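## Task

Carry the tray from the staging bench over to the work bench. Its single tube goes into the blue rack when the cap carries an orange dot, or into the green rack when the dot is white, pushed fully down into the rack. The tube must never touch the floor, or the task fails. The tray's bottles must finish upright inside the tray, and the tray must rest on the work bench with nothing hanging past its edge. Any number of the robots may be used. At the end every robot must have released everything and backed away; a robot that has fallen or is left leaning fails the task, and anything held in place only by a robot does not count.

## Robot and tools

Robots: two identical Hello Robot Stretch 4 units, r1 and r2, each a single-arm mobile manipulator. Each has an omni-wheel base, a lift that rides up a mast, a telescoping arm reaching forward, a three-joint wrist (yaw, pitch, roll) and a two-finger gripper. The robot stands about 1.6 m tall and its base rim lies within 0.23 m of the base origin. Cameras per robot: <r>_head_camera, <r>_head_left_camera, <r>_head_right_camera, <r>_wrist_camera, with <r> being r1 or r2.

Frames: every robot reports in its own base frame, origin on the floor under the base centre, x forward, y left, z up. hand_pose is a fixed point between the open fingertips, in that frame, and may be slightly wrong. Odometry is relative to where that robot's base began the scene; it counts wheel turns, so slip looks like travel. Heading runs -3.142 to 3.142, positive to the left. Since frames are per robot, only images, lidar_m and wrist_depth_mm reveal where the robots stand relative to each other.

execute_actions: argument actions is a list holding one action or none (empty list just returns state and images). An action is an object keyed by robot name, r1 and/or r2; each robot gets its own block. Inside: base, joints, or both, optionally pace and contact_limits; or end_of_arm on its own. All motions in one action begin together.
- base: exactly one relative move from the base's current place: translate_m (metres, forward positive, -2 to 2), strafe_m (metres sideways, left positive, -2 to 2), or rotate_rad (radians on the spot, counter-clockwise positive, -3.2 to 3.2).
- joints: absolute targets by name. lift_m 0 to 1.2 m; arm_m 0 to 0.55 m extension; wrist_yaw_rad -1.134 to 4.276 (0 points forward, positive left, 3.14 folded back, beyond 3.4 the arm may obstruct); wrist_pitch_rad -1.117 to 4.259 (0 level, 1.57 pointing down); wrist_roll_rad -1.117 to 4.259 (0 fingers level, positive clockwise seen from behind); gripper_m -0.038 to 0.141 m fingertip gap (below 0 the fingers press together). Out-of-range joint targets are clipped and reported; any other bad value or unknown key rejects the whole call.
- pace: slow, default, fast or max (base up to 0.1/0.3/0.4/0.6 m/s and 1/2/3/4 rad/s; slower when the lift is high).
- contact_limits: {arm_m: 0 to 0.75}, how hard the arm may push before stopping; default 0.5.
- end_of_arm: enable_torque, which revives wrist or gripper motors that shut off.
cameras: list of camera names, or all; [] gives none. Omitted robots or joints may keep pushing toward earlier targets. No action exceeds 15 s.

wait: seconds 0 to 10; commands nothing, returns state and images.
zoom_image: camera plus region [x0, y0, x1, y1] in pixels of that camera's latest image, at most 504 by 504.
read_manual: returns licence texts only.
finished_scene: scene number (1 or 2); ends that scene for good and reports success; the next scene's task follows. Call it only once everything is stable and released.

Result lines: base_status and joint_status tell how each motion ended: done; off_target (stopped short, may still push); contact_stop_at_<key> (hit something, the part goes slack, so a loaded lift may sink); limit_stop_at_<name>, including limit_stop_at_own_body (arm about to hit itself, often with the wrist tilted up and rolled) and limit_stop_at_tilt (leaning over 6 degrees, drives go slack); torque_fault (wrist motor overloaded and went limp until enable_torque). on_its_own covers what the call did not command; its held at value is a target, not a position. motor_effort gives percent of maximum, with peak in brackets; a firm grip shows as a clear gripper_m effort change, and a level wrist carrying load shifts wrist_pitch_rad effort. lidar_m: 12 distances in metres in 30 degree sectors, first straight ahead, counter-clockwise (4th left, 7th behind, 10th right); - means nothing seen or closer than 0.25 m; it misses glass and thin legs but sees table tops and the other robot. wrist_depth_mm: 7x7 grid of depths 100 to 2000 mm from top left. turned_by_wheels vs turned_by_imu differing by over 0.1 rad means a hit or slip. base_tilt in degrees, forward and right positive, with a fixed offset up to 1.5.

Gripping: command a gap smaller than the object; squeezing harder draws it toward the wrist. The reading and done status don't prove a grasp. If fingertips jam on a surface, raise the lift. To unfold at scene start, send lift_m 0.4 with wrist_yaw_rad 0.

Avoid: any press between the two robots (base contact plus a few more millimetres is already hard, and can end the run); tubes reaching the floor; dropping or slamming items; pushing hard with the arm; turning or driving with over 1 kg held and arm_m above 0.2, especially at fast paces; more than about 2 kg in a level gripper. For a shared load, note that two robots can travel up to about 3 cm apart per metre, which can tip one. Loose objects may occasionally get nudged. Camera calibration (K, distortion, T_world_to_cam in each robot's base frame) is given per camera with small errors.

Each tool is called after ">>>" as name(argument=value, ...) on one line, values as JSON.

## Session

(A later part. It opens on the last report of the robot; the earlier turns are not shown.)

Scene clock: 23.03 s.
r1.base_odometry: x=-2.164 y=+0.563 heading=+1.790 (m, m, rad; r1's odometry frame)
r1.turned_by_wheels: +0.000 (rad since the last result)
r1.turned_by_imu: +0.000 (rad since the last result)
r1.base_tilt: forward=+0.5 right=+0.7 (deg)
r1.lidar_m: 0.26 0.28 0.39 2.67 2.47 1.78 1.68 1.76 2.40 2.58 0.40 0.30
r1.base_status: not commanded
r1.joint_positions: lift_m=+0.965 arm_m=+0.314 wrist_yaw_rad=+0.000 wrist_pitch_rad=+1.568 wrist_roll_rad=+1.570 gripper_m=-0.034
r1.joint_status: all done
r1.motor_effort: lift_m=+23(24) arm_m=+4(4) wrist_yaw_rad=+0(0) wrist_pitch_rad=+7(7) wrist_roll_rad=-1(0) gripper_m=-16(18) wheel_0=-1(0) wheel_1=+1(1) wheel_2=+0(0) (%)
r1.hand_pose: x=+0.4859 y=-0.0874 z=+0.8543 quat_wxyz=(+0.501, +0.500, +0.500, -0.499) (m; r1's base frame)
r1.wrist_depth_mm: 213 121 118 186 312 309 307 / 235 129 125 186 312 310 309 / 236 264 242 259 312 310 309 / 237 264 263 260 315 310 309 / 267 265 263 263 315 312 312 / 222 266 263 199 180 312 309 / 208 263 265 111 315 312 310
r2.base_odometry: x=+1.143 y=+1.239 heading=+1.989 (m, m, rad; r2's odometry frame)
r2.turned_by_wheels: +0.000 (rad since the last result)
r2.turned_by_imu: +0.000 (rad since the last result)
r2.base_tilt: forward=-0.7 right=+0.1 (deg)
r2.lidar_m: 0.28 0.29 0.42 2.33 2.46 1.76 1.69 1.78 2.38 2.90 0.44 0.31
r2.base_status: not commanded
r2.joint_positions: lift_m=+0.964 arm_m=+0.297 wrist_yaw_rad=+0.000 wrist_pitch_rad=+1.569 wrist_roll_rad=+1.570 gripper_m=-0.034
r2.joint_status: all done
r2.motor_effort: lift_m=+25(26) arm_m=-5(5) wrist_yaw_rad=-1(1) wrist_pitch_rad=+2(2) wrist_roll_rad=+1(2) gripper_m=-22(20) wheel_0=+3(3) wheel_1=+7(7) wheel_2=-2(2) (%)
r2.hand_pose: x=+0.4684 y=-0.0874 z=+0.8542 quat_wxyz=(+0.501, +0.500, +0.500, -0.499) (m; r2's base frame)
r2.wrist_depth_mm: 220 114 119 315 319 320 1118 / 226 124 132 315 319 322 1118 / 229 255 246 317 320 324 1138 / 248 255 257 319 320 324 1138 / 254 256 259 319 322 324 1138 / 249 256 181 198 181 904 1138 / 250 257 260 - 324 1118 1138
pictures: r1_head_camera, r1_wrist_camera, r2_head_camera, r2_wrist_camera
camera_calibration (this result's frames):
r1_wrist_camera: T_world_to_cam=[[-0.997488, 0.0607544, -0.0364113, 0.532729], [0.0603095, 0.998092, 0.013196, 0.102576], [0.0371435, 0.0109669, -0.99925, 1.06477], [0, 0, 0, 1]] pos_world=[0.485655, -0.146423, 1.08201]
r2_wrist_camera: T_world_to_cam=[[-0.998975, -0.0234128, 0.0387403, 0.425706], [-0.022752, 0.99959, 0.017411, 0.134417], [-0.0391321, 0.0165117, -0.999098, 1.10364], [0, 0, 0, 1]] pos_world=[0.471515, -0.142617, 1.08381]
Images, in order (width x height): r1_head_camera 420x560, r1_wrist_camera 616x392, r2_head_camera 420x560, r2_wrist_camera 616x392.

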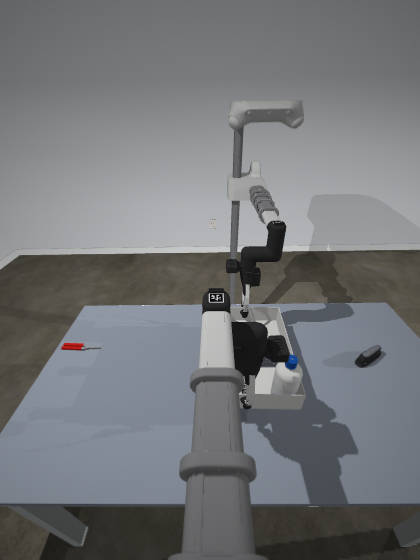

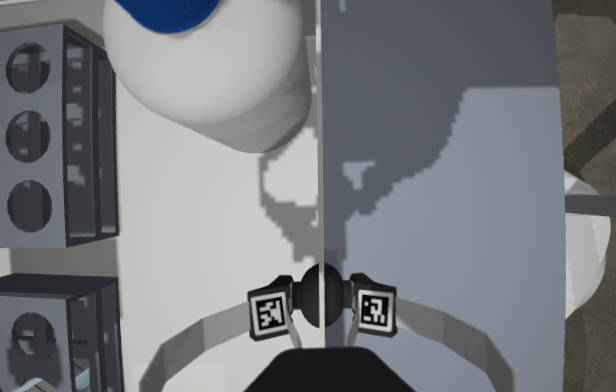

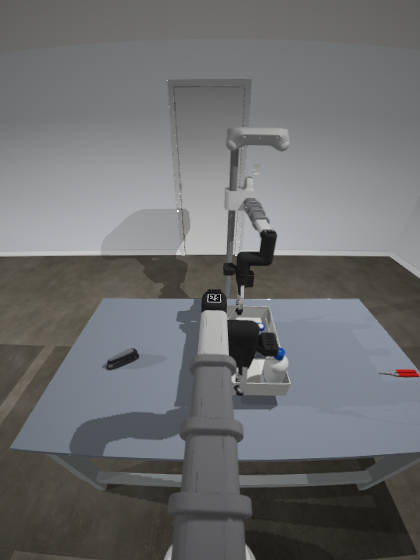

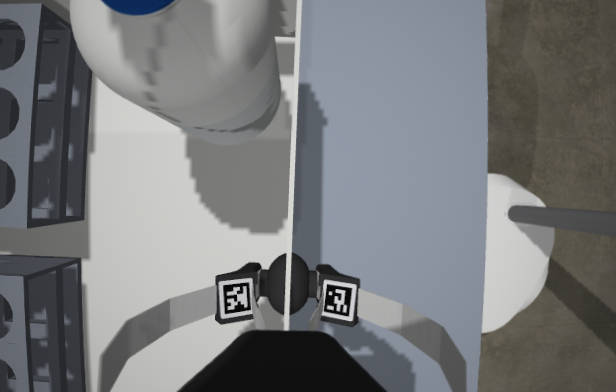

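>>> execute_actions(actions=[{"r1":{"joints":{"lift_m":1.07}},"r2":{"joints":{"lift_m":1.07}}}], cameras=[])

>>> execute_actions(actions=[{"r1":{"base":{"strafe_m":-0.7}},"r2":{"base":{"strafe_m":0.7}}}], cameras=["r1_head_left_camera","r1_wrist_camera","r2_head_left_camera","r2_wrist_camera"])

Scene clock: 24.70 s.
r1.base_odometry: x=-2.164 y=+0.563 heading=+1.790 (m, m, rad; r1's odometry frame)
r1.turned_by_wheels: +0.000 (rad since the last result)
r1.turned_by_imu: +0.000 (rad since the last result)
r1.base_tilt: forward=+0.5 right=+0.7 (deg)
r1.lidar_m: 0.26 0.29 0.39 2.66 2.48 1.79 1.69 1.76 2.44 2.58 0.41 0.29
r1.base_status: not commanded
r1.joint_positions: lift_m=+1.070 arm_m=+0.314 wrist_yaw_rad=+0.000 wrist_pitch_rad=+1.568 wrist_roll_rad=+1.570 gripper_m=-0.034
r1.joint_status: all done
r1.motor_effort: lift_m=+23(23) arm_m=+4(4) wrist_yaw_rad=+0(0) wrist_pitch_rad=+6(7) wrist_roll_rad=-1(0) gripper_m=-19(16) wheel_0=-1(1) wheel_1=+1(1) wheel_2=+0(0) (%)
r1.hand_pose: x=+0.4859 y=-0.0874 z=+0.9593 quat_wxyz=(+0.501, +0.500, +0.500, -0.499) (m; r1's base frame)
r1.wrist_depth_mm: 213 121 118 186 415 413 1138 / 236 129 125 186 415 410 1138 / 237 265 243 259 415 415 1138 / 237 264 263 262 415 415 917 / 266 265 264 262 421 415 946 / 223 265 263 199 181 415 1160 / 208 263 263 111 418 415 1138
r2.base_odometry: x=+1.143 y=+1.239 heading=+1.989 (m, m, rad; r2's odometry frame)
r2.turned_by_wheels: +0.000 (rad since the last result)
r2.turned_by_imu: +0.000 (rad since the last result)
r2.base_tilt: forward=-0.8 right=+0.1 (deg)
r2.lidar_m: 0.27 0.31 0.41 2.34 2.48 1.80 1.69 1.76 2.41 2.89 0.44 0.31
r2.base_status: not commanded
r2.joint_positions: lift_m=+1.069 arm_m=+0.297 wrist_yaw_rad=+0.000 wrist_pitch_rad=+1.569 wrist_roll_rad=+1.570 gripper_m=-0.034
r2.joint_status: all done
r2.motor_effort: lift_m=+25(28) arm_m=-5(5) wrist_yaw_rad=+0(0) wrist_pitch_rad=+4(2) wrist_roll_rad=+2(2) gripper_m=-20(20) wheel_0=+3(3) wheel_1=+7(7) wheel_2=-2(2) (%)
r2.hand_pose: x=+0.4684 y=-0.0874 z=+0.9592 quat_wxyz=(+0.501, +0.500, +0.500, -0.499) (m; r2's base frame)
r2.wrist_depth_mm: 219 114 119 421 421 1229 1205 / 227 124 131 421 424 1229 1229 / 229 255 245 421 427 1229 1229 / 248 255 258 424 427 1008 1255 / 254 256 258 424 430 991 1255 / 250 257 181 198 181 1229 1229 / 250 257 259 - 433 1229 1255
pictures: none
No camera images: the call's "cameras" was empty. Leave "cameras" out to get every camera's image.

Scene clock: 28.37 s.
r1.base_odometry: x=-1.481 y=+0.715 heading=+1.790 (m, m, rad; r1's odometry frame)
r1.turned_by_wheels: +0.000 (rad since the last result)
r1.turned_by_imu: +0.003 (rad since the last result)
r1.base_tilt: forward=+0.5 right=+0.6 (deg)
r1.lidar_m: 0.27 0.28 0.40 1.11 2.47 1.76 1.67 1.76 2.41 1.85 1.90 0.28
r1.base_status: done
r1.joint_positions: lift_m=+1.070 arm_m=+0.314 wrist_yaw_rad=-0.001 wrist_pitch_rad=+1.573 wrist_roll_rad=+1.570 gripper_m=-0.034
r1.joint_status: not commanded
r1.motor_effort: lift_m=+22(23) arm_m=+4(4) wrist_yaw_rad=+4(4) wrist_pitch_rad=-6(6) wrist_roll_rad=-1(1) gripper_m=-18(17) wheel_0=-1(8) wheel_1=+0(8) wheel_2=-2(2) (%)
r1.hand_pose: x=+0.4845 y=-0.0874 z=+0.9594 quat_wxyz=(+0.499, +0.500, +0.500, -0.501) (m; r1's base frame)
r1.wrist_depth_mm: 213 121 118 138 1160 1138 1138 / 236 133 124 182 1160 1138 1160 / 236 263 243 260 1138 1160 1160 / 236 264 263 260 415 415 946 / 265 265 263 260 418 415 946 / 220 265 263 200 182 418 1160 / 220 262 263 111 421 286 1160
r2.base_odometry: x=+0.503 y=+0.954 heading=+1.989 (m, m, rad; r2's odometry frame)
r2.turned_by_wheels: +0.000 (rad since the last result)
r2.turned_by_imu: -0.002 (rad since the last result)
r2.base_tilt: forward=-0.7 right=+0.0 (deg)
r2.lidar_m: 0.28 3.14 1.66 1.63 2.50 1.80 1.70 1.79 2.41 1.22 0.42 0.28
r2.base_status: done
r2.joint_positions: lift_m=+1.069 arm_m=+0.297 wrist_yaw_rad=-0.001 wrist_pitch_rad=+1.572 wrist_roll_rad=+1.570 gripper_m=-0.034
r2.joint_status: not commanded
r2.motor_effort: lift_m=+25(25) arm_m=-5(5) wrist_yaw_rad=+4(3) wrist_pitch_rad=-8(8) wrist_roll_rad=+2(2) gripper_m=-21(21) wheel_0=+0(11) wheel_1=+4(14) wheel_2=+0(1) (%)
r2.hand_pose: x=+0.4672 y=-0.0874 z=+0.9592 quat_wxyz=(+0.500, +0.500, +0.500, -0.500) (m; r2's base frame)
r2.wrist_depth_mm: 220 114 118 418 424 1229 1229 / 224 124 130 424 424 1229 1229 / 228 254 256 421 427 1229 1229 / 247 255 257 424 427 1008 1229 / 253 255 257 424 427 1008 1229 / 249 256 181 200 180 1229 1255 / 249 257 258 - 1229 1229 1255
pictures: r1_head_left_camera, r1_wrist_camera, r2_head_left_camera, r2_wrist_camera
camera_calibration (this result's frames):
r1_wrist_camera: T_world_to_cam=[[-0.997551, 0.0622568, -0.0318891, 0.53095], [0.0618718, 0.998, 0.0129214, 0.100774], [0.0326298, 0.0109167, -0.999408, 1.17217], [0, 0, 0, 1]] pos_world=[0.485167, -0.146424, 1.1871]
r2_wrist_camera: T_world_to_cam=[[-0.998853, -0.0221795, 0.0424357, 0.416915], [-0.0214532, 0.999617, 0.0174942, 0.131876], [-0.0428075, 0.0165638, -0.998946, 1.21008], [0, 0, 0, 1]] pos_world=[0.471067, -0.142622, 1.18881]
Images, in order (width x height): r1_head_left_camera 420x672, r1_wrist_camera 616x392, r2_head_left_camera 420x672, r2_wrist_camera 616x392.

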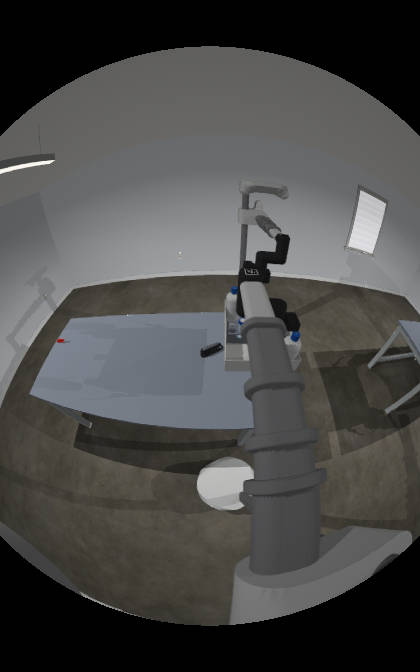

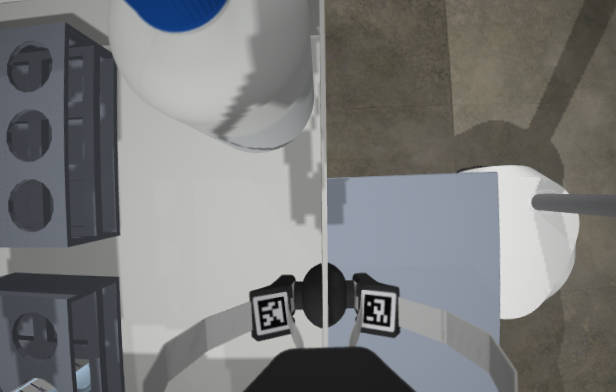

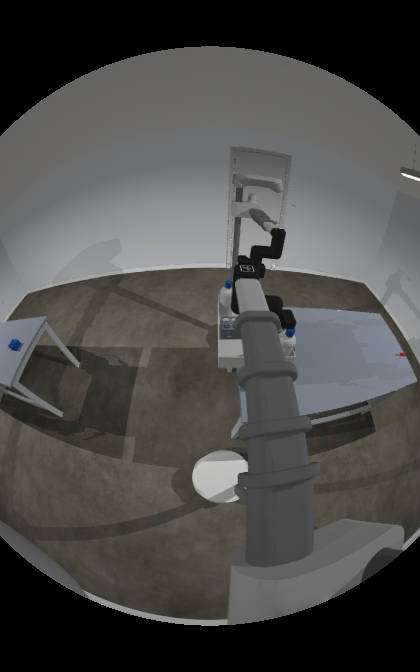

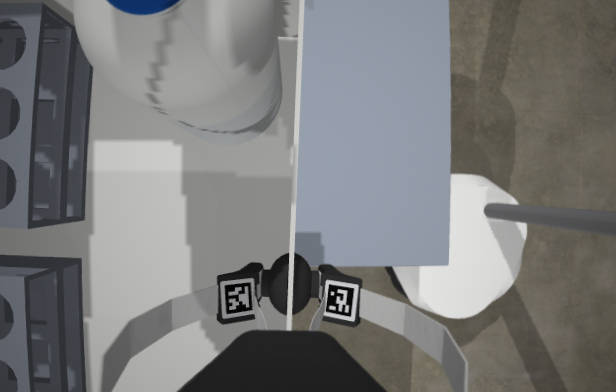

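>>> execute_actions(actions=[{"r1":{"base":{"strafe_m":-0.9}},"r2":{"base":{"strafe_m":0.9},"joints":{"arm_m":0.28}}}], cameras=["r1_head_right_camera","r1_wrist_camera","r2_head_left_camera","r2_wrist_camera"])

Scene clock: 32.83 s.
r1.base_odometry: x=-0.602 y=+0.910 heading=+1.790 (m, m, rad; r1's odometry frame)
r1.turned_by_wheels: +0.000 (rad since the last result)
r1.turned_by_imu: +0.004 (rad since the last result)
r1.base_tilt: forward=+0.5 right=+0.6 (deg)
r1.lidar_m: 0.48 1.06 0.81 1.14 2.40 1.77 1.70 1.78 2.41 1.22 0.99 0.51
r1.base_status: done
r1.joint_positions: lift_m=+1.070 arm_m=+0.314 wrist_yaw_rad=-0.001 wrist_pitch_rad=+1.571 wrist_roll_rad=+1.570 gripper_m=-0.034
r1.joint_status: not commanded
r1.motor_effort: lift_m=+22(22) arm_m=+3(4) wrist_yaw_rad=+4(4) wrist_pitch_rad=-1(19) wrist_roll_rad=-1(1) gripper_m=-18(19) wheel_0=+0(7) wheel_1=+1(12) wheel_2=-2(3) (%)
r1.hand_pose: x=+0.4851 y=-0.0874 z=+0.9594 quat_wxyz=(+0.500, +0.500, +0.500, -0.500) (m; r1's base frame)
r1.wrist_depth_mm: 208 121 118 138 1160 1160 1138 / 235 134 124 182 1160 1138 1118 / 237 264 245 260 1160 1160 1160 / 236 264 262 260 1160 946 931 / 264 265 263 263 1182 960 931 / 229 264 264 200 181 946 1160 / 220 260 263 111 1160 1160 1160
r2.base_odometry: x=-0.319 y=+0.588 heading=+1.989 (m, m, rad; r2's odometry frame)
r2.turned_by_wheels: +0.000 (rad since the last result)
r2.turned_by_imu: -0.004 (rad since the last result)
r2.base_tilt: forward=-0.7 right=+0.1 (deg)
r2.lidar_m: 0.41 1.05 0.73 0.98 2.53 1.81 1.72 1.81 2.46 1.10 1.00 0.48
r2.base_status: done
r2.joint_positions: lift_m=+1.069 arm_m=+0.281 wrist_yaw_rad=+0.000 wrist_pitch_rad=+1.571 wrist_roll_rad=+1.570 gripper_m=-0.034
r2.joint_status: all done
r2.motor_effort: lift_m=+25(25) arm_m=-5(10) wrist_yaw_rad=+2(4) wrist_pitch_rad=-5(15) wrist_roll_rad=+1(1) gripper_m=-21(23) wheel_0=-2(11) wheel_1=+3(13) wheel_2=+0(0) (%)
r2.hand_pose: x=+0.4517 y=-0.0874 z=+0.9592 quat_wxyz=(+0.500, +0.500, +0.500, -0.500) (m; r2's base frame)
r2.wrist_depth_mm: 220 114 118 1182 1182 1205 1229 / 225 124 131 1205 1205 1229 1229 / 229 255 245 1205 1205 1229 1229 / 248 255 257 1182 1160 991 1255 / 253 256 259 1205 1008 1025 1229 / 248 256 181 198 181 1229 1255 / 250 256 259 - 1229 1229 1229
pictures: r1_head_right_camera, r1_wrist_camera, r2_head_left_camera, r2_wrist_camera
camera_calibration (this result's frames):
r1_wrist_camera: T_world_to_cam=[[-0.997511, 0.062102, -0.0334082, 0.532982], [0.0616972, 0.99801, 0.0130136, 0.100734], [0.0341499, 0.01092, -0.999357, 1.17137], [0, 0, 0, 1]] pos_world=[0.485438, -0.146424, 1.18711]
r2_wrist_camera: T_world_to_cam=[[-0.998898, -0.0226496, 0.0411056, 0.402678], [-0.021947, 0.999607, 0.0174643, 0.131794], [-0.0414849, 0.0165429, -0.999002, 1.20887], [0, 0, 0, 1]] pos_world=[0.455277, -0.14262, 1.18881]
Images, in order (width x height): r1_head_right_camera 420x672, r1_wrist_camera 616x392, r2_head_left_camera 420x672, r2_wrist_camera 616x392.

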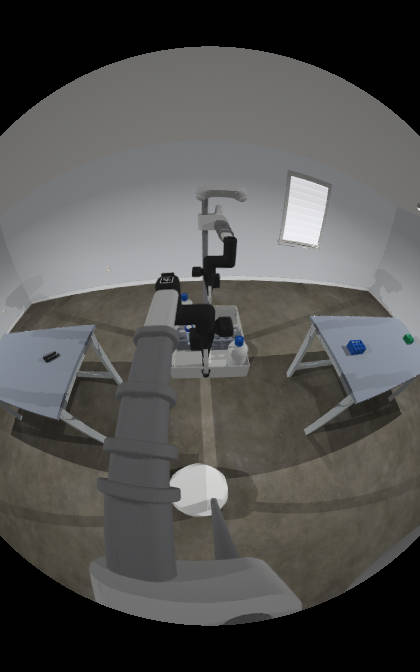

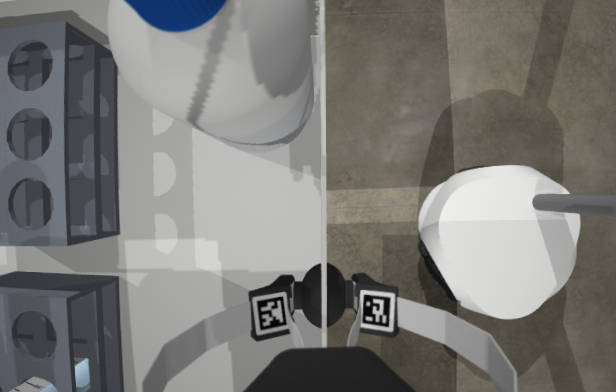

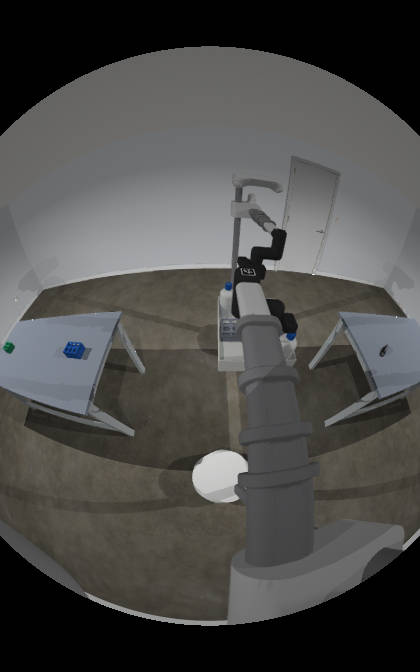

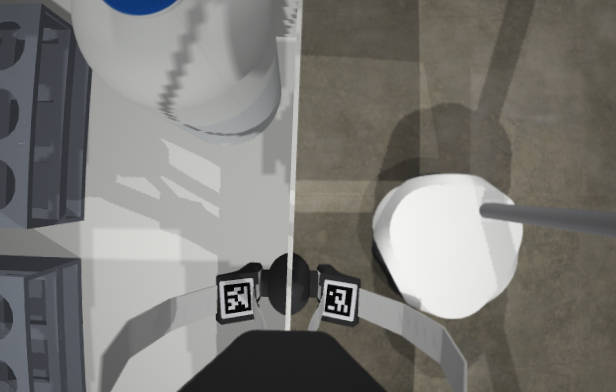

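>>> execute_actions(actions=[{"r1":{"base":{"strafe_m":-0.75}},"r2":{"base":{"strafe_m":0.75},"joints":{"arm_m":0.268}}}], cameras=["r1_head_right_camera","r1_wrist_camera","r2_head_left_camera","r2_wrist_camera"])

Scene clock: 36.80 s.
r1.base_odometry: x=+0.130 y=+1.073 heading=+1.790 (m, m, rad; r1's odometry frame)
r1.turned_by_wheels: +0.000 (rad since the last result)
r1.turned_by_imu: +0.003 (rad since the last result)
r1.base_tilt: forward=+0.5 right=+0.8 (deg)
r1.lidar_m: 0.48 3.17 1.53 1.51 2.38 1.76 1.68 1.79 2.42 1.21 0.43 0.35
r1.base_status: done
r1.joint_positions: lift_m=+1.070 arm_m=+0.314 wrist_yaw_rad=-0.001 wrist_pitch_rad=+1.573 wrist_roll_rad=+1.570 gripper_m=-0.034
r1.joint_status: not commanded
r1.motor_effort: lift_m=+21(21) arm_m=+3(3) wrist_yaw_rad=+5(5) wrist_pitch_rad=-6(18) wrist_roll_rad=-2(1) gripper_m=-18(18) wheel_0=+1(6) wheel_1=+2(9) wheel_2=-2(2) (%)
r1.hand_pose: x=+0.4847 y=-0.0874 z=+0.9594 quat_wxyz=(+0.499, +0.500, +0.500, -0.501) (m; r1's base frame)
r1.wrist_depth_mm: 206 121 117 133 415 1138 1160 / 207 233 124 176 415 1138 1138 / 235 263 260 260 415 1160 1138 / 236 264 263 262 1138 946 931 / 260 265 262 262 1160 946 931 / 227 265 263 200 182 946 1138 / 219 262 263 111 1160 1160 1118
r2.base_odometry: x=-1.004 y=+0.283 heading=+1.990 (m, m, rad; r2's odometry frame)
r2.turned_by_wheels: +0.000 (rad since the last result)
r2.turned_by_imu: -0.003 (rad since the last result)
r2.base_tilt: forward=-0.8 right=+0.0 (deg)
r2.lidar_m: 0.25 0.25 0.33 0.84 2.57 1.80 1.72 1.81 2.47 1.75 1.78 0.46
r2.base_status: done
r2.joint_positions: lift_m=+1.069 arm_m=+0.269 wrist_yaw_rad=-0.001 wrist_pitch_rad=+1.572 wrist_roll_rad=+1.570 gripper_m=-0.034
r2.joint_status: all done
r2.motor_effort: lift_m=+25(25) arm_m=-5(7) wrist_yaw_rad=+3(3) wrist_pitch_rad=-7(12) wrist_roll_rad=+1(1) gripper_m=-22(22) wheel_0=-2(9) wheel_1=+5(14) wheel_2=+0(0) (%)
r2.hand_pose: x=+0.4393 y=-0.0874 z=+0.9592 quat_wxyz=(+0.500, +0.500, +0.500, -0.500) (m; r2's base frame)
r2.wrist_depth_mm: 220 114 118 1182 1205 1229 1229 / 225 124 130 1182 1205 1229 1229 / 229 254 243 1182 1229 1229 1229 / 248 255 258 1205 1060 1008 1255 / 252 255 258 831 991 1008 1255 / 249 255 181 200 180 1255 1255 / 250 256 259 - 427 1229 1255
pictures: r1_head_right_camera, r1_wrist_camera, r2_head_left_camera, r2_wrist_camera
camera_calibration (this result's frames):
r1_wrist_camera: T_world_to_cam=[[-0.997524, 0.0626027, -0.0320423, 0.531296], [0.0622159, 0.997979, 0.0129302, 0.100585], [0.032787, 0.0109046, -0.999403, 1.1721], [0, 0, 0, 1]] pos_world=[0.485293, -0.146424, 1.18712]
r2_wrist_camera: T_world_to_cam=[[-0.998861, -0.0222959, 0.0421971, 0.389261], [-0.0215739, 0.999614, 0.0174888, 0.131335], [-0.0425708, 0.0165585, -0.998956, 1.20879], [0, 0, 0, 1]] pos_world=[0.44311, -0.142621, 1.18881]
Images, in order (width x height): r1_head_right_camera 420x672, r1_wrist_camera 616x392, r2_head_left_camera 420x672, r2_wrist_camera 616x392.

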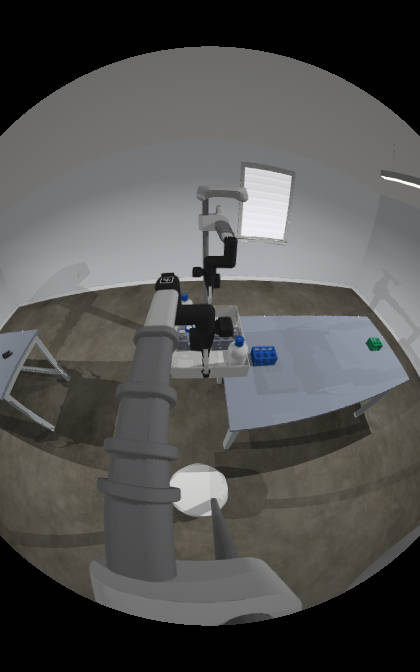

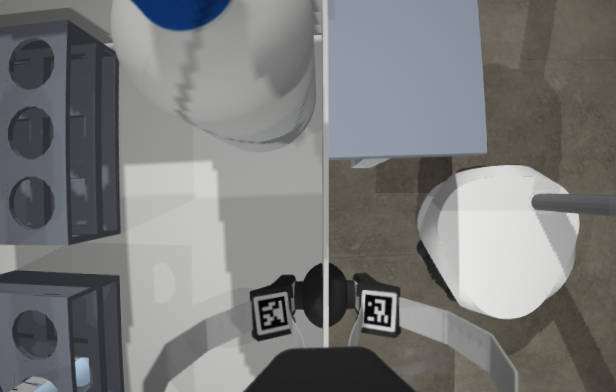

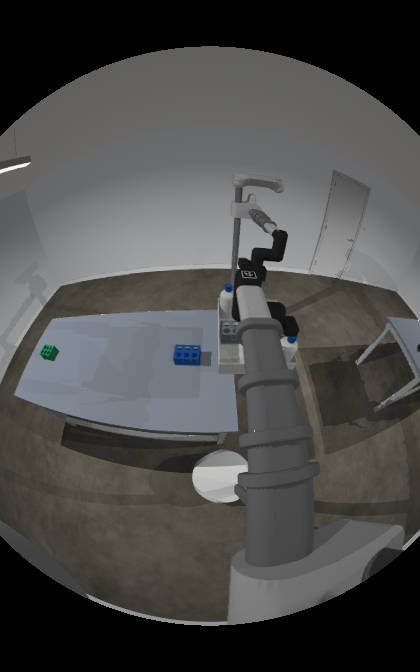

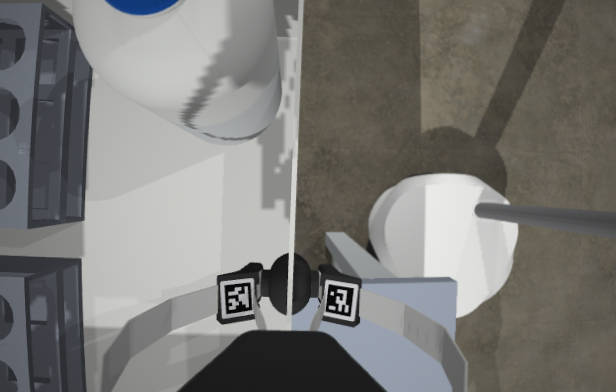

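>>> execute_actions(actions=[{"r1":{"base":{"strafe_m":-0.9}},"r2":{"base":{"strafe_m":0.9},"joints":{"arm_m":0.252}}}], cameras=["r1_head_right_camera","r1_wrist_camera","r2_head_left_camera","r2_wrist_camera"])

Scene clock: 41.23 s.
r1.base_odometry: x=+1.008 y=+1.268 heading=+1.789 (m, m, rad; r1's odometry frame)
r1.turned_by_wheels: +0.000 (rad since the last result)
r1.turned_by_imu: +0.004 (rad since the last result)
r1.base_tilt: forward=+0.6 right=+0.7 (deg)
r1.lidar_m: 0.30 0.32 0.43 2.43 2.43 1.75 1.69 1.78 2.40 2.82 0.42 0.31
r1.base_status: done
r1.joint_positions: lift_m=+1.070 arm_m=+0.314 wrist_yaw_rad=-0.002 wrist_pitch_rad=+1.575 wrist_roll_rad=+1.570 gripper_m=-0.034
r1.joint_status: not commanded
r1.motor_effort: lift_m=+21(21) arm_m=+3(3) wrist_yaw_rad=+6(6) wrist_pitch_rad=-13(19) wrist_roll_rad=-1(2) gripper_m=-18(19) wheel_0=+0(10) wheel_1=+2(11) wheel_2=-2(3) (%)
r1.hand_pose: x=+0.4839 y=-0.0874 z=+0.9594 quat_wxyz=(+0.498, +0.499, +0.501, -0.502) (m; r1's base frame)
r1.wrist_depth_mm: 209 121 116 128 413 1138 1138 / 204 233 123 168 415 1138 1138 / 234 262 262 260 418 1160 1138 / 234 263 260 262 418 415 960 / 257 263 262 262 418 415 931 / 226 264 262 199 183 418 1160 / 218 260 264 111 418 418 1160
r2.base_odometry: x=-1.826 y=-0.083 heading=+1.990 (m, m, rad; r2's odometry frame)
r2.turned_by_wheels: +0.000 (rad since the last result)
r2.turned_by_imu: -0.003 (rad since the last result)
r2.base_tilt: forward=-0.8 right=+0.0 (deg)
r2.lidar_m: 0.25 0.25 0.31 2.58 2.61 1.88 1.77 1.84 2.50 0.94 0.32 0.25
r2.base_status: done
r2.joint_positions: lift_m=+1.069 arm_m=+0.253 wrist_yaw_rad=-0.002 wrist_pitch_rad=+1.575 wrist_roll_rad=+1.570 gripper_m=-0.034
r2.joint_status: all done
r2.motor_effort: lift_m=+25(25) arm_m=-4(8) wrist_yaw_rad=+5(4) wrist_pitch_rad=-13(12) wrist_roll_rad=+1(2) gripper_m=-20(21) wheel_0=-1(10) wheel_1=+7(14) wheel_2=+0(1) (%)
r2.hand_pose: x=+0.4225 y=-0.0874 z=+0.9592 quat_wxyz=(+0.499, +0.499, +0.501, -0.501) (m; r2's base frame)
r2.wrist_depth_mm: 212 114 117 421 424 1205 1255 / 224 125 129 421 427 1229 1229 / 226 254 255 421 427 1255 1255 / 246 254 257 424 430 931 1229 / 252 255 257 259 430 1008 1255 / 248 255 180 202 179 1255 1229 / 249 256 259 - 433 1255 1255
pictures: r1_head_right_camera, r1_wrist_camera, r2_head_left_camera, r2_wrist_camera
camera_calibration (this result's frames):
r1_wrist_camera: T_world_to_cam=[[-0.997551, 0.0634372, -0.0294643, 0.528104], [0.0630838, 0.997926, 0.0127724, 0.10036], [0.0302135, 0.0108824, -0.999484, 1.17345], [0, 0, 0, 1]] pos_world=[0.485026, -0.146423, 1.18713]
r2_wrist_camera: T_world_to_cam=[[-0.998776, -0.0215387, 0.0445204, 0.370237], [-0.0207752, 0.99963, 0.0175409, 0.130584], [-0.0448818, 0.0165945, -0.998854, 1.20896], [0, 0, 0, 1]] pos_world=[0.426757, -0.142624, 1.1888]
Images, in order (width x height): r1_head_right_camera 420x672, r1_wrist_camera 616x392, r2_head_left_camera 420x672, r2_wrist_camera 616x392.

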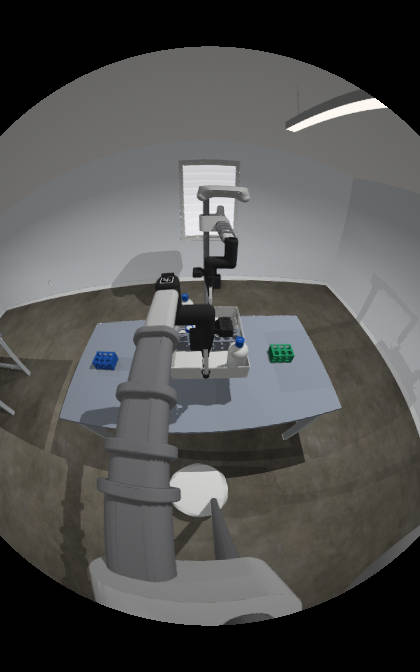

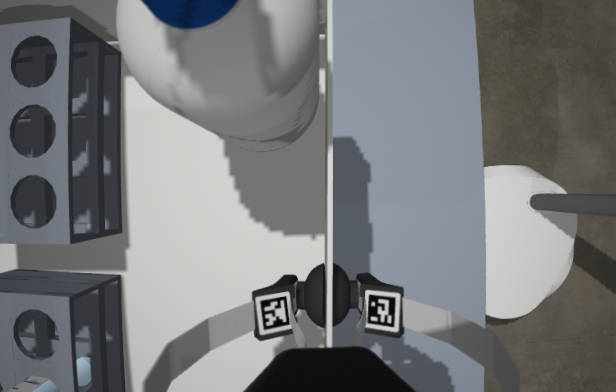

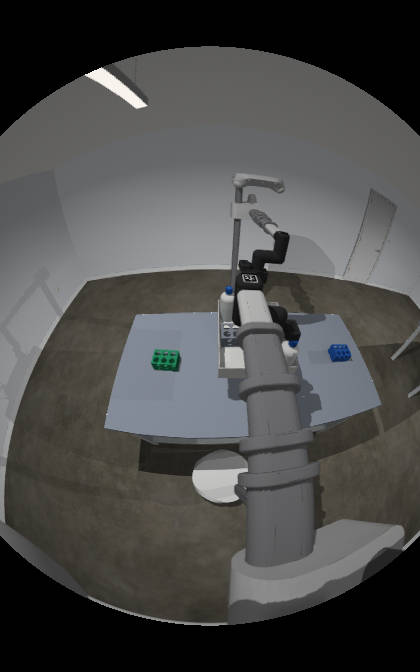

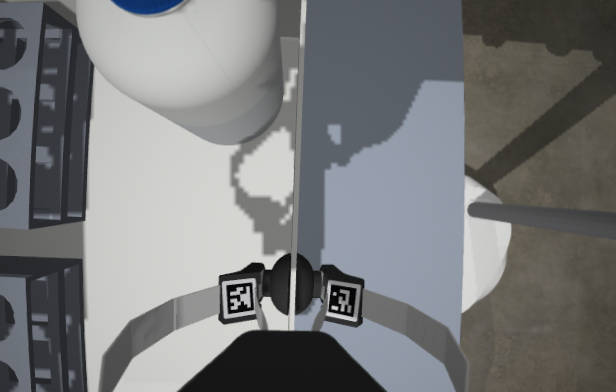

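>>> execute_actions(actions=[{"r1":{"joints":{"lift_m":0.93}},"r2":{"joints":{"lift_m":0.93,"arm_m":0.243}}}], cameras=[])

>>> execute_actions(actions=[{"r1":{"joints":{"lift_m":0.914},"pace":"slow"},"r2":{"joints":{"lift_m":0.914},"pace":"slow"}}], cameras=[])

>>> execute_actions(actions=[{"r1":{"joints":{"gripper_m":0.05}},"r2":{"joints":{"gripper_m":0.05}}}], cameras=[])

>>> execute_actions(actions=[{"r1":{"joints":{"lift_m":1.08},"pace":"fast"},"r2":{"joints":{"lift_m":1.0},"pace":"fast"}}], cameras=[])

>>> execute_actions(actions=[{"r1":{"joints":{"wrist_roll_rad":0},"pace":"fast"},"r2":{"base":{"translate_m":-0.6},"joints":{"arm_m":0},"pace":"fast"}}], cameras=["r1_head_camera","r1_head_right_camera","r1_wrist_camera","r2_head_camera"])

Scene clock: 43.13 s.
r1.base_odometry: x=+1.008 y=+1.268 heading=+1.789 (m, m, rad; r1's odometry frame)
r1.turned_by_wheels: +0.000 (rad since the last result)
r1.turned_by_imu: +0.001 (rad since the last result)
r1.base_tilt: forward=+0.5 right=+0.6 (deg)
r1.lidar_m: 0.29 0.32 0.41 2.43 2.41 1.76 1.70 1.77 2.39 2.82 0.42 0.32
r1.base_status: not commanded
r1.joint_positions: lift_m=+0.930 arm_m=+0.314 wrist_yaw_rad=-0.001 wrist_pitch_rad=+1.571 wrist_roll_rad=+1.570 gripper_m=-0.034
r1.joint_status: all done
r1.motor_effort: lift_m=+19(20) arm_m=+3(3) wrist_yaw_rad=+5(6) wrist_pitch_rad=-1(13) wrist_roll_rad=-2(2) gripper_m=-17(16) wheel_0=+0(0) wheel_1=+2(2) wheel_2=-3(3) (%)
r1.hand_pose: x=+0.4852 y=-0.0874 z=+0.8196 quat_wxyz=(+0.500, +0.500, +0.500, -0.500) (m; r1's base frame)
r1.wrist_depth_mm: 207 121 118 136 278 276 276 / 208 136 124 180 279 277 276 / 236 263 260 260 278 277 276 / 235 264 262 260 279 277 276 / 256 264 264 262 281 278 277 / 224 265 263 202 179 279 277 / 208 262 264 111 281 278 277
r2.base_odometry: x=-1.826 y=-0.083 heading=+1.990 (m, m, rad; r2's odometry frame)
r2.turned_by_wheels: +0.000 (rad since the last result)
r2.turned_by_imu: +0.000 (rad since the last result)
r2.base_tilt: forward=-0.8 right=-0.1 (deg)
r2.lidar_m: 0.25 0.25 0.29 2.57 2.60 1.87 1.75 1.84 2.50 0.95 0.31 0.25
r2.base_status: not commanded
r2.joint_positions: lift_m=+0.930 arm_m=+0.244 wrist_yaw_rad=-0.001 wrist_pitch_rad=+1.571 wrist_roll_rad=+1.570 gripper_m=-0.034
r2.joint_status: all done
r2.motor_effort: lift_m=+18(23) arm_m=-5(6) wrist_yaw_rad=+2(5) wrist_pitch_rad=-3(14) wrist_roll_rad=+1(1) gripper_m=-23(21) wheel_0=-1(1) wheel_1=+7(7) wheel_2=+0(0) (%)
r2.hand_pose: x=+0.4148 y=-0.0874 z=+0.8198 quat_wxyz=(+0.500, +0.500, +0.500, -0.500) (m; r2's base frame)
r2.wrist_depth_mm: 220 114 118 281 283 287 1098 / 226 124 131 282 283 287 1078 / 229 255 245 282 285 287 1078 / 248 256 257 283 285 290 1078 / 254 256 258 283 286 290 1098 / 249 256 181 198 181 291 1098 / 250 256 260 - 287 291 1098
pictures: none
No camera images: the call's "cameras" was empty. Leave "cameras" out to get every camera's image.

Scene clock: 44.00 s.
r1.base_odometry: x=+1.008 y=+1.268 heading=+1.789 (m, m, rad; r1's odometry frame)
r1.turned_by_wheels: +0.000 (rad since the last result)
r1.turned_by_imu: +0.000 (rad since the last result)
r1.base_tilt: forward=+0.5 right=+0.7 (deg)
r1.lidar_m: 0.29 0.30 0.44 2.41 2.42 1.78 1.69 1.77 2.40 2.82 0.43 0.31
r1.base_status: not commanded
r1.joint_positions: lift_m=+0.914 arm_m=+0.314 wrist_yaw_rad=-0.001 wrist_pitch_rad=+1.571 wrist_roll_rad=+1.570 gripper_m=-0.034
r1.joint_status: all done
r1.motor_effort: lift_m=+18(18) arm_m=+3(4) wrist_yaw_rad=+5(5) wrist_pitch_rad=-1(0) wrist_roll_rad=-2(2) gripper_m=-17(18) wheel_0=+0(0) wheel_1=+2(2) wheel_2=-2(2) (%)
r1.hand_pose: x=+0.4852 y=-0.0874 z=+0.8037 quat_wxyz=(+0.500, +0.500, +0.500, -0.500) (m; r1's base frame)
r1.wrist_depth_mm: 207 121 118 136 262 259 259 / 208 136 124 180 263 259 259 / 236 263 262 259 264 262 259 / 236 264 263 262 265 262 260 / 257 265 263 260 265 263 262 / 225 265 263 202 180 263 262 / 207 263 263 111 265 262 263
r2.base_odometry: x=-1.826 y=-0.083 heading=+1.990 (m, m, rad; r2's odometry frame)
r2.turned_by_wheels: +0.000 (rad since the last result)
r2.turned_by_imu: +0.000 (rad since the last result)
r2.base_tilt: forward=-0.7 right=+0.0 (deg)
r2.lidar_m: 0.25 0.25 0.31 2.56 2.58 1.88 1.76 1.86 2.51 0.98 0.34 0.25
r2.base_status: not commanded
r2.joint_positions: lift_m=+0.914 arm_m=+0.244 wrist_yaw_rad=-0.001 wrist_pitch_rad=+1.571 wrist_roll_rad=+1.570 gripper_m=-0.034
r2.joint_status: all done
r2.motor_effort: lift_m=+18(16) arm_m=-5(5) wrist_yaw_rad=+1(1) wrist_pitch_rad=-3(4) wrist_roll_rad=+1(1) gripper_m=-22(22) wheel_0=-1(1) wheel_1=+7(6) wheel_2=+0(0) (%)
r2.hand_pose: x=+0.4148 y=-0.0874 z=+0.8038 quat_wxyz=(+0.500, +0.500, +0.500, -0.500) (m; r2's base frame)
r2.wrist_depth_mm: 219 114 119 265 266 271 1060 / 227 124 131 266 267 270 1060 / 229 255 245 266 268 271 1078 / 248 256 258 266 270 273 866 / 253 256 258 267 271 273 1078 / 249 256 181 198 181 274 1078 / 250 257 259 - 272 276 1078
pictures: none
No camera images: the call's "cameras" was empty. Leave "cameras" out to get every camera's image.

Scene clock: 45.53 s.
r1.base_odometry: x=+1.008 y=+1.268 heading=+1.790 (m, m, rad; r1's odometry frame)
r1.turned_by_wheels: +0.000 (rad since the last result)
r1.turned_by_imu: +0.000 (rad since the last result)
r1.base_tilt: forward=+0.5 right=+0.7 (deg)
r1.lidar_m: 0.29 0.31 0.42 2.42 2.42 1.76 1.69 1.77 2.42 2.82 0.45 0.31
r1.base_status: not commanded
r1.joint_positions: lift_m=+0.914 arm_m=+0.314 wrist_yaw_rad=+0.000 wrist_pitch_rad=+1.571 wrist_roll_rad=+1.570 gripper_m=+0.050
r1.joint_status: all done
r1.motor_effort: lift_m=+18(18) arm_m=+3(3) wrist_yaw_rad=+1(5) wrist_pitch_rad=+0(2) wrist_roll_rad=-2(2) gripper_m=-3(15) wheel_0=+0(0) wheel_1=+2(2) wheel_2=-2(2) (%)
r1.hand_pose: x=+0.4854 y=-0.0874 z=+0.8037 quat_wxyz=(+0.500, +0.500, +0.500, -0.500) (m; r1's base frame)
r1.wrist_depth_mm: 213 127 122 137 264 262 260 / 239 239 128 176 265 262 260 / 242 270 266 264 265 264 262 / 242 270 267 266 266 264 262 / 255 270 268 265 265 264 262 / 229 270 198 268 198 264 263 / 213 267 268 111 266 264 263
r2.base_odometry: x=-1.826 y=-0.083 heading=+1.990 (m, m, rad; r2's odometry frame)
r2.turned_by_wheels: +0.000 (rad since the last result)
r2.turned_by_imu: +0.000 (rad since the last result)
r2.base_tilt: forward=-0.8 right=+0.1 (deg)
r2.lidar_m: 0.25 0.25 0.30 2.57 2.59 1.87 1.76 1.85 2.49 0.96 0.33 0.25
r2.base_status: not commanded
r2.joint_positions: lift_m=+0.914 arm_m=+0.244 wrist_yaw_rad=+0.000 wrist_pitch_rad=+1.570 wrist_roll_rad=+1.570 gripper_m=+0.050
r2.joint_status: all done
r2.motor_effort: lift_m=+18(18) arm_m=-5(5) wrist_yaw_rad=+0(1) wrist_pitch_rad=-3(5) wrist_roll_rad=+2(2) gripper_m=-4(22) wheel_0=-2(1) wheel_1=+7(7) wheel_2=+0(0) (%)
r2.hand_pose: x=+0.4149 y=-0.0874 z=+0.8038 quat_wxyz=(+0.500, +0.500, +0.500, -0.500) (m; r2's base frame)
r2.wrist_depth_mm: 226 119 122 266 268 272 1060 / 229 129 133 267 270 271 1060 / 229 259 262 267 270 273 1078 / 231 260 264 268 271 273 842 / 259 262 264 270 272 274 1078 / 236 263 213 268 200 276 1078 / 235 263 265 - 273 276 1078
pictures: none
No camera images: the call's "cameras" was empty. Leave "cameras" out to get every camera's image.

Scene clock: 46.97 s.
r1.base_odometry: x=+1.008 y=+1.268 heading=+1.790 (m, m, rad; r1's odometry frame)
r1.turned_by_wheels: +0.000 (rad since the last result)
r1.turned_by_imu: +0.000 (rad since the last result)
r1.base_tilt: forward=+0.5 right=+0.6 (deg)
r1.lidar_m: 0.29 0.30 0.43 2.41 2.41 1.77 1.69 1.79 2.42 2.82 0.42 0.30
r1.base_status: not commanded
r1.joint_positions: lift_m=+1.080 arm_m=+0.314 wrist_yaw_rad=+0.000 wrist_pitch_rad=+1.570 wrist_roll_rad=+1.570 gripper_m=+0.050
r1.joint_status: all done
r1.motor_effort: lift_m=+19(21) arm_m=+3(4) wrist_yaw_rad=+1(2) wrist_pitch_rad=+1(0) wrist_roll_rad=-2(1) gripper_m=-3(4) wheel_0=+0(0) wheel_1=+2(2) wheel_2=-2(2) (%)
r1.hand_pose: x=+0.4854 y=-0.0874 z=+0.9696 quat_wxyz=(+0.500, +0.500, +0.500, -0.500) (m; r1's base frame)
r1.wrist_depth_mm: 442 439 436 430 427 1160 1160 / 439 407 421 427 427 1138 1138 / 442 382 430 362 427 1160 1160 / 439 379 436 430 430 427 960 / 442 436 430 430 430 424 946 / 418 379 199 433 198 427 1160 / 397 382 415 111 433 433 1160
r2.base_odometry: x=-1.826 y=-0.083 heading=+1.990 (m, m, rad; r2's odometry frame)
r2.turned_by_wheels: +0.000 (rad since the last result)
r2.turned_by_imu: +0.000 (rad since the last result)
r2.base_tilt: forward=-0.8 right=+0.0 (deg)
r2.lidar_m: 0.25 0.25 0.32 2.58 2.62 1.87 1.77 1.86 2.52 0.97 0.32 0.25
r2.base_status: not commanded
r2.joint_positions: lift_m=+1.000 arm_m=+0.244 wrist_yaw_rad=+0.000 wrist_pitch_rad=+1.570 wrist_roll_rad=+1.570 gripper_m=+0.050
r2.joint_status: all done
r2.motor_effort: lift_m=+22(21) arm_m=-6(5) wrist_yaw_rad=+0(0) wrist_pitch_rad=-2(3) wrist_roll_rad=+1(2) gripper_m=-5(2) wheel_0=-1(1) wheel_1=+6(6) wheel_2=+0(0) (%)
r2.hand_pose: x=+0.4150 y=-0.0874 z=+0.8895 quat_wxyz=(+0.500, +0.500, +0.500, -0.500) (m; r2's base frame)
r2.wrist_depth_mm: 314 343 172 351 355 357 1160 / 282 317 204 351 357 359 1182 / 283 340 263 353 357 359 1160 / 314 345 349 353 357 362 1160 / 325 345 349 355 357 362 1160 / 315 317 213 355 200 362 1182 / 287 287 351 - 359 366 1160
pictures: none
No camera images: the call's "cameras" was empty. Leave "cameras" out to get every camera's image.

Scene clock: 50.13 s.
r1.base_odometry: x=+1.008 y=+1.268 heading=+1.790 (m, m, rad; r1's odometry frame)
r1.turned_by_wheels: +0.000 (rad since the last result)
r1.turned_by_imu: +0.001 (rad since the last result)
r1.base_tilt: forward=+0.6 right=+0.7 (deg)
r1.lidar_m: 0.29 0.30 0.43 2.44 2.41 1.76 1.69 1.76 2.42 2.83 0.43 0.31
r1.base_status: not commanded
r1.joint_positions: lift_m=+1.080 arm_m=+0.314 wrist_yaw_rad=+0.000 wrist_pitch_rad=+1.570 wrist_roll_rad=+0.001 gripper_m=+0.050
r1.joint_status: all done
r1.motor_effort: lift_m=+19(19) arm_m=+3(3) wrist_yaw_rad=+1(2) wrist_pitch_rad=+1(1) wrist_roll_rad=-2(6) gripper_m=-4(2) wheel_0=+0(0) wheel_1=+2(2) wheel_2=-2(2) (%)
r1.hand_pose: x=+0.4854 y=-0.0874 z=+0.9696 quat_wxyz=(+0.707, +0.000, +0.707, +0.000) (m; r1's base frame)
r1.wrist_depth_mm: 442 439 373 427 397 421 421 / 442 439 373 399 373 384 424 / 442 439 433 430 427 427 424 / 439 442 433 430 427 287 424 / 442 436 433 433 397 424 424 / 445 439 199 433 197 427 427 / 442 439 436 111 430 427 424
r2.base_odometry: x=-1.582 y=-0.631 heading=+1.990 (m, m, rad; r2's odometry frame)
r2.turned_by_wheels: +0.000 (rad since the last result)
r2.turned_by_imu: +0.001 (rad since the last result)
r2.base_tilt: forward=-0.8 right=+0.1 (deg)
r2.lidar_m: 0.79 0.84 2.69 2.55 1.71 1.20 1.13 1.20 1.66 3.71 1.19 0.83
r2.base_status: done
r2.joint_positions: lift_m=+1.000 arm_m=+0.001 wrist_yaw_rad=+0.000 wrist_pitch_rad=+1.570 wrist_roll_rad=+1.570 gripper_m=+0.050
r2.joint_status: all done
r2.motor_effort: lift_m=+22(22) arm_m=-5(6) wrist_yaw_rad=-1(0) wrist_pitch_rad=-1(1) wrist_roll_rad=+1(2) gripper_m=-5(3) wheel_0=-3(9) wheel_1=-4(13) wheel_2=+4(12) (%)
r2.hand_pose: x=+0.1721 y=-0.0874 z=+0.8895 quat_wxyz=(+0.500, +0.500, +0.500, -0.500) (m; r2's base frame)
r2.wrist_depth_mm: 1098 1118 1118 1118 1138 1160 1138 / 1078 1098 1118 1118 1138 1160 1138 / 1098 1098 1118 1118 1160 1138 1160 / 1098 1118 1098 917 917 1160 1160 / 1098 1118 1118 917 917 1160 329 / 1118 1118 213 931 200 1160 1160 / 1118 1118 1118 - 1160 1160 1160
pictures: r1_head_camera, r1_head_right_camera, r1_wrist_camera, r2_head_camera
camera_calibration (this result's frames):
r1_wrist_camera: T_world_to_cam=[[-0.0624657, -0.997468, -0.0339895, -0.0123017], [-0.997992, 0.0620675, 0.0126457, 0.533525], [-0.010504, 0.0347111, -0.999342, 1.20526], [0, 0, 0, 1]] pos_world=[0.544345, -0.0872212, 1.1973]
Images, in order (width x height): r1_head_camera 420x560, r1_head_right_camera 420x672, r1_wrist_camera 616x392, r2_head_camera 420x560.

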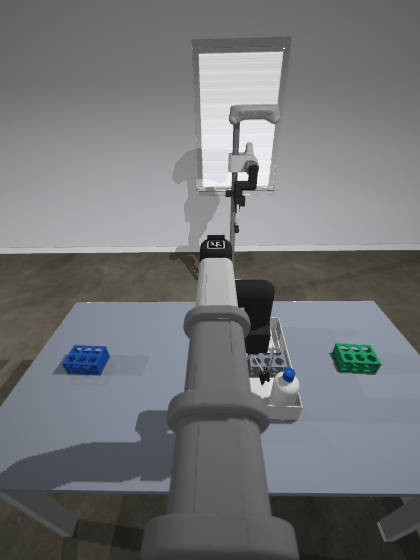

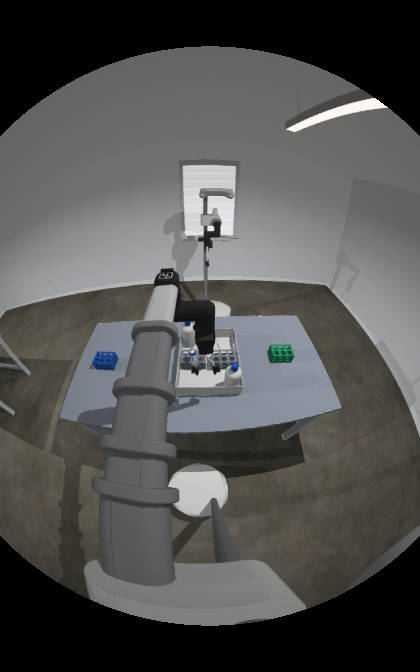

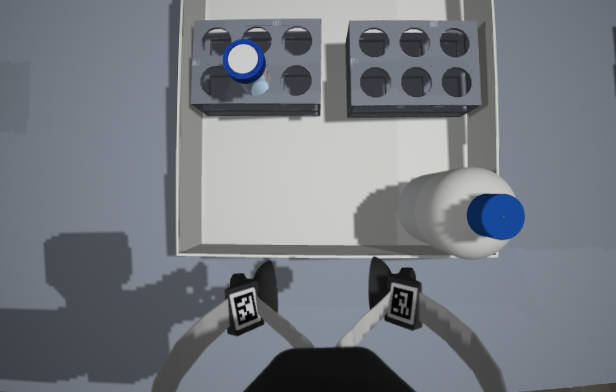

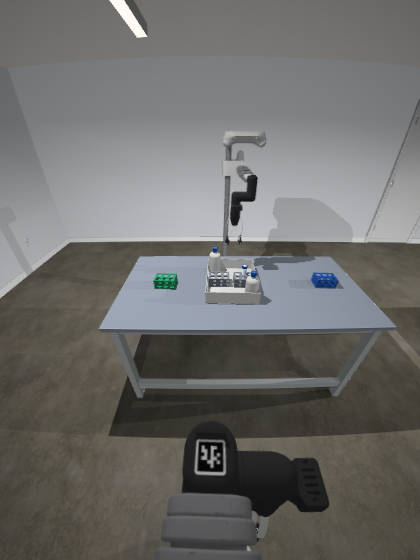

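>>> execute_actions(actions=[{"r1":{"base":{"strafe_m":0.054},"joints":{"arm_m":0.486,"lift_m":1.04,"gripper_m":0.06}}}], cameras=["r1_wrist_camera","r2_head_camera"])

Scene clock: 51.93 s.
r1.base_odometry: x=+0.956 y=+1.257 heading=+1.790 (m, m, rad; r1's odometry frame)
r1.turned_by_wheels: +0.000 (rad since the last result)
r1.turned_by_imu: +0.000 (rad since the last result)
r1.base_tilt: forward=+0.5 right=+0.7 (deg)
r1.lidar_m: 0.28 0.30 0.43 2.36 2.40 1.75 1.69 1.77 2.41 2.88 0.43 0.30
r1.base_status: done
r1.joint_positions: lift_m=+1.040 arm_m=+0.485 wrist_yaw_rad=+0.000 wrist_pitch_rad=+1.570 wrist_roll_rad=+0.000 gripper_m=+0.060
r1.joint_status: all done
r1.motor_effort: lift_m=+15(17) arm_m=+5(4) wrist_yaw_rad=+1(2) wrist_pitch_rad=+2(1) wrist_roll_rad=-2(2) gripper_m=-3(1) wheel_0=+1(7) wheel_1=+0(6) wheel_2=-1(0) (%)
r1.hand_pose: x=+0.6563 y=-0.0874 z=+0.9299 quat_wxyz=(+0.707, +0.000, +0.707, +0.000) (m; r1's base frame)
r1.wrist_depth_mm: 402 399 394 250 351 355 347 / 399 402 397 289 389 384 362 / 402 399 397 389 387 384 353 / 402 399 394 387 384 382 334 / 399 402 397 332 336 329 325 / 402 402 215 389 195 384 340 / 402 397 384 111 387 340 336
r2.base_odometry: x=-1.582 y=-0.631 heading=+1.990 (m, m, rad; r2's odometry frame)
r2.turned_by_wheels: +0.000 (rad since the last result)
r2.turned_by_imu: +0.000 (rad since the last result)
r2.base_tilt: forward=-0.8 right=+0.1 (deg)
r2.lidar_m: 0.79 0.84 2.70 2.56 1.71 1.21 1.14 1.19 1.69 3.71 1.22 0.84
r2.base_status: not commanded
r2.joint_positions: lift_m=+1.000 arm_m=+0.001 wrist_yaw_rad=+0.000 wrist_pitch_rad=+1.570 wrist_roll_rad=+1.570 gripper_m=+0.050
r2.joint_status: not commanded
r2.motor_effort: lift_m=+22(22) arm_m=-6(5) wrist_yaw_rad=+1(0) wrist_pitch_rad=-2(2) wrist_roll_rad=+1(1) gripper_m=-5(3) wheel_0=-3(3) wheel_1=-5(4) wheel_2=+4(4) (%)
r2.hand_pose: x=+0.1721 y=-0.0874 z=+0.8895 quat_wxyz=(+0.500, +0.500, +0.500, -0.500) (m; r2's base frame)
r2.wrist_depth_mm: 1098 1098 1118 1138 1138 1138 1182 / 1098 1118 1118 1118 1138 1160 1160 / 1098 1118 1118 1118 1138 1160 1160 / 1098 1118 1118 931 917 1160 1160 / 1098 1118 1118 917 931 1160 327 / 1118 1118 213 917 199 1160 1182 / 1098 1118 1138 - 1160 1160 1160
pictures: r1_wrist_camera, r2_head_camera
camera_calibration (this result's frames):
r1_wrist_camera: T_world_to_cam=[[-0.0620258, -0.997495, -0.0340069, -0.00325453], [-0.998022, 0.061637, 0.0123654, 0.704749], [-0.0102383, 0.0347066, -0.999345, 1.16724], [0, 0, 0, 1]] pos_world=[0.715104, -0.0871957, 1.15765]
Images, in order (width x height): r1_wrist_camera 616x392, r2_head_camera 420x560.

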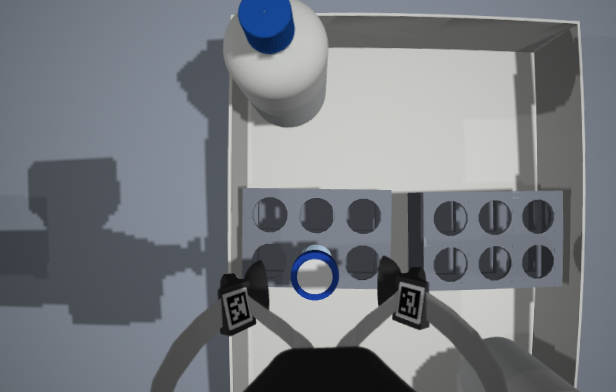

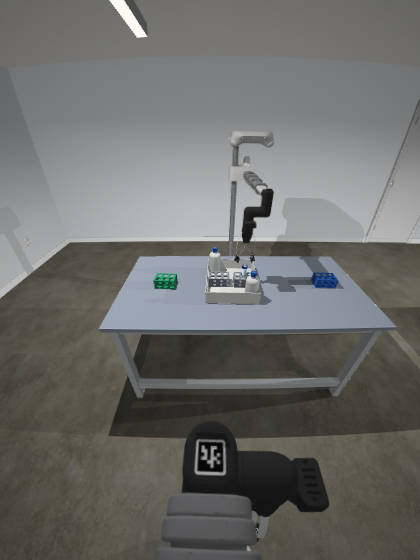

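>>> execute_actions(actions=[{"r1":{"base":{"strafe_m":0.006},"joints":{"lift_m":0.98}}}], cameras=["r1_wrist_camera"])

Scene clock: 53.27 s.
r1.base_odometry: x=+0.950 y=+1.255 heading=+1.789 (m, m, rad; r1's odometry frame)
r1.turned_by_wheels: +0.000 (rad since the last result)
r1.turned_by_imu: +0.000 (rad since the last result)
r1.base_tilt: forward=+0.6 right=+0.7 (deg)
r1.lidar_m: 0.29 0.31 0.42 2.36 2.41 1.77 1.69 1.75 2.41 2.89 0.41 0.32
r1.base_status: done
r1.joint_positions: lift_m=+0.980 arm_m=+0.485 wrist_yaw_rad=+0.000 wrist_pitch_rad=+1.570 wrist_roll_rad=+0.000 gripper_m=+0.060
r1.joint_status: all done
r1.motor_effort: lift_m=+16(15) arm_m=+5(5) wrist_yaw_rad=+0(0) wrist_pitch_rad=+1(2) wrist_roll_rad=-1(2) gripper_m=-2(1) wheel_0=+0(7) wheel_1=-1(8) wheel_2=+0(0) (%)
r1.hand_pose: x=+0.6563 y=-0.0874 z=+0.8699 quat_wxyz=(+0.707, +0.000, +0.707, +0.000) (m; r1's base frame)
r1.wrist_depth_mm: 342 338 202 195 327 327 324 / 342 336 332 264 329 327 325 / 340 338 334 332 330 327 327 / 342 340 334 325 325 320 307 / 343 340 298 272 271 268 281 / 342 338 216 211 195 268 325 / 342 340 314 111 329 327 325
r2.base_odometry: x=-1.582 y=-0.631 heading=+1.990 (m, m, rad; r2's odometry frame)
r2.turned_by_wheels: +0.000 (rad since the last result)
r2.turned_by_imu: +0.000 (rad since the last result)
r2.base_tilt: forward=-0.7 right=+0.1 (deg)
r2.lidar_m: 0.81 0.82 2.70 2.56 1.72 1.20 1.14 1.19 1.64 3.72 1.21 0.85
r2.base_status: not commanded
r2.joint_positions: lift_m=+1.000 arm_m=+0.001 wrist_yaw_rad=+0.000 wrist_pitch_rad=+1.570 wrist_roll_rad=+1.570 gripper_m=+0.050
r2.joint_status: not commanded
r2.motor_effort: lift_m=+22(22) arm_m=-6(5) wrist_yaw_rad=+0(1) wrist_pitch_rad=-1(2) wrist_roll_rad=+1(1) gripper_m=-6(4) wheel_0=-3(3) wheel_1=-5(4) wheel_2=+3(3) (%)
r2.hand_pose: x=+0.1721 y=-0.0874 z=+0.8895 quat_wxyz=(+0.500, +0.500, +0.500, -0.500) (m; r2's base frame)
r2.wrist_depth_mm: 1098 1118 1118 1138 1138 1138 1160 / 1078 1118 1138 1118 1138 1160 1160 / 1098 1098 1118 1118 1138 1138 1160 / 1098 1118 1118 931 931 1160 1160 / 1118 1118 1138 904 917 1138 329 / 1098 1118 213 931 200 1160 1182 / 1098 1118 1118 - 1160 1160 1160
pictures: r1_wrist_camera
camera_calibration (this result's frames):
r1_wrist_camera: T_world_to_cam=[[-0.0620258, -0.997495, -0.0340068, -0.0052943], [-0.998022, 0.061637, 0.0123655, 0.705497], [-0.0102385, 0.0347066, -0.999345, 1.10728], [0, 0, 0, 1]] pos_world=[0.71511, -0.0871957, 1.09765]
Images, in order (width x height): r1_wrist_camera 616x392.

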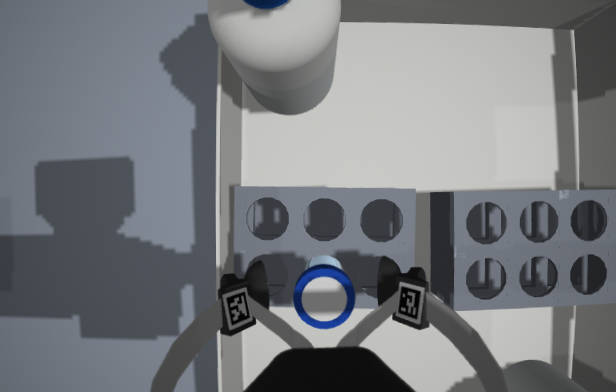

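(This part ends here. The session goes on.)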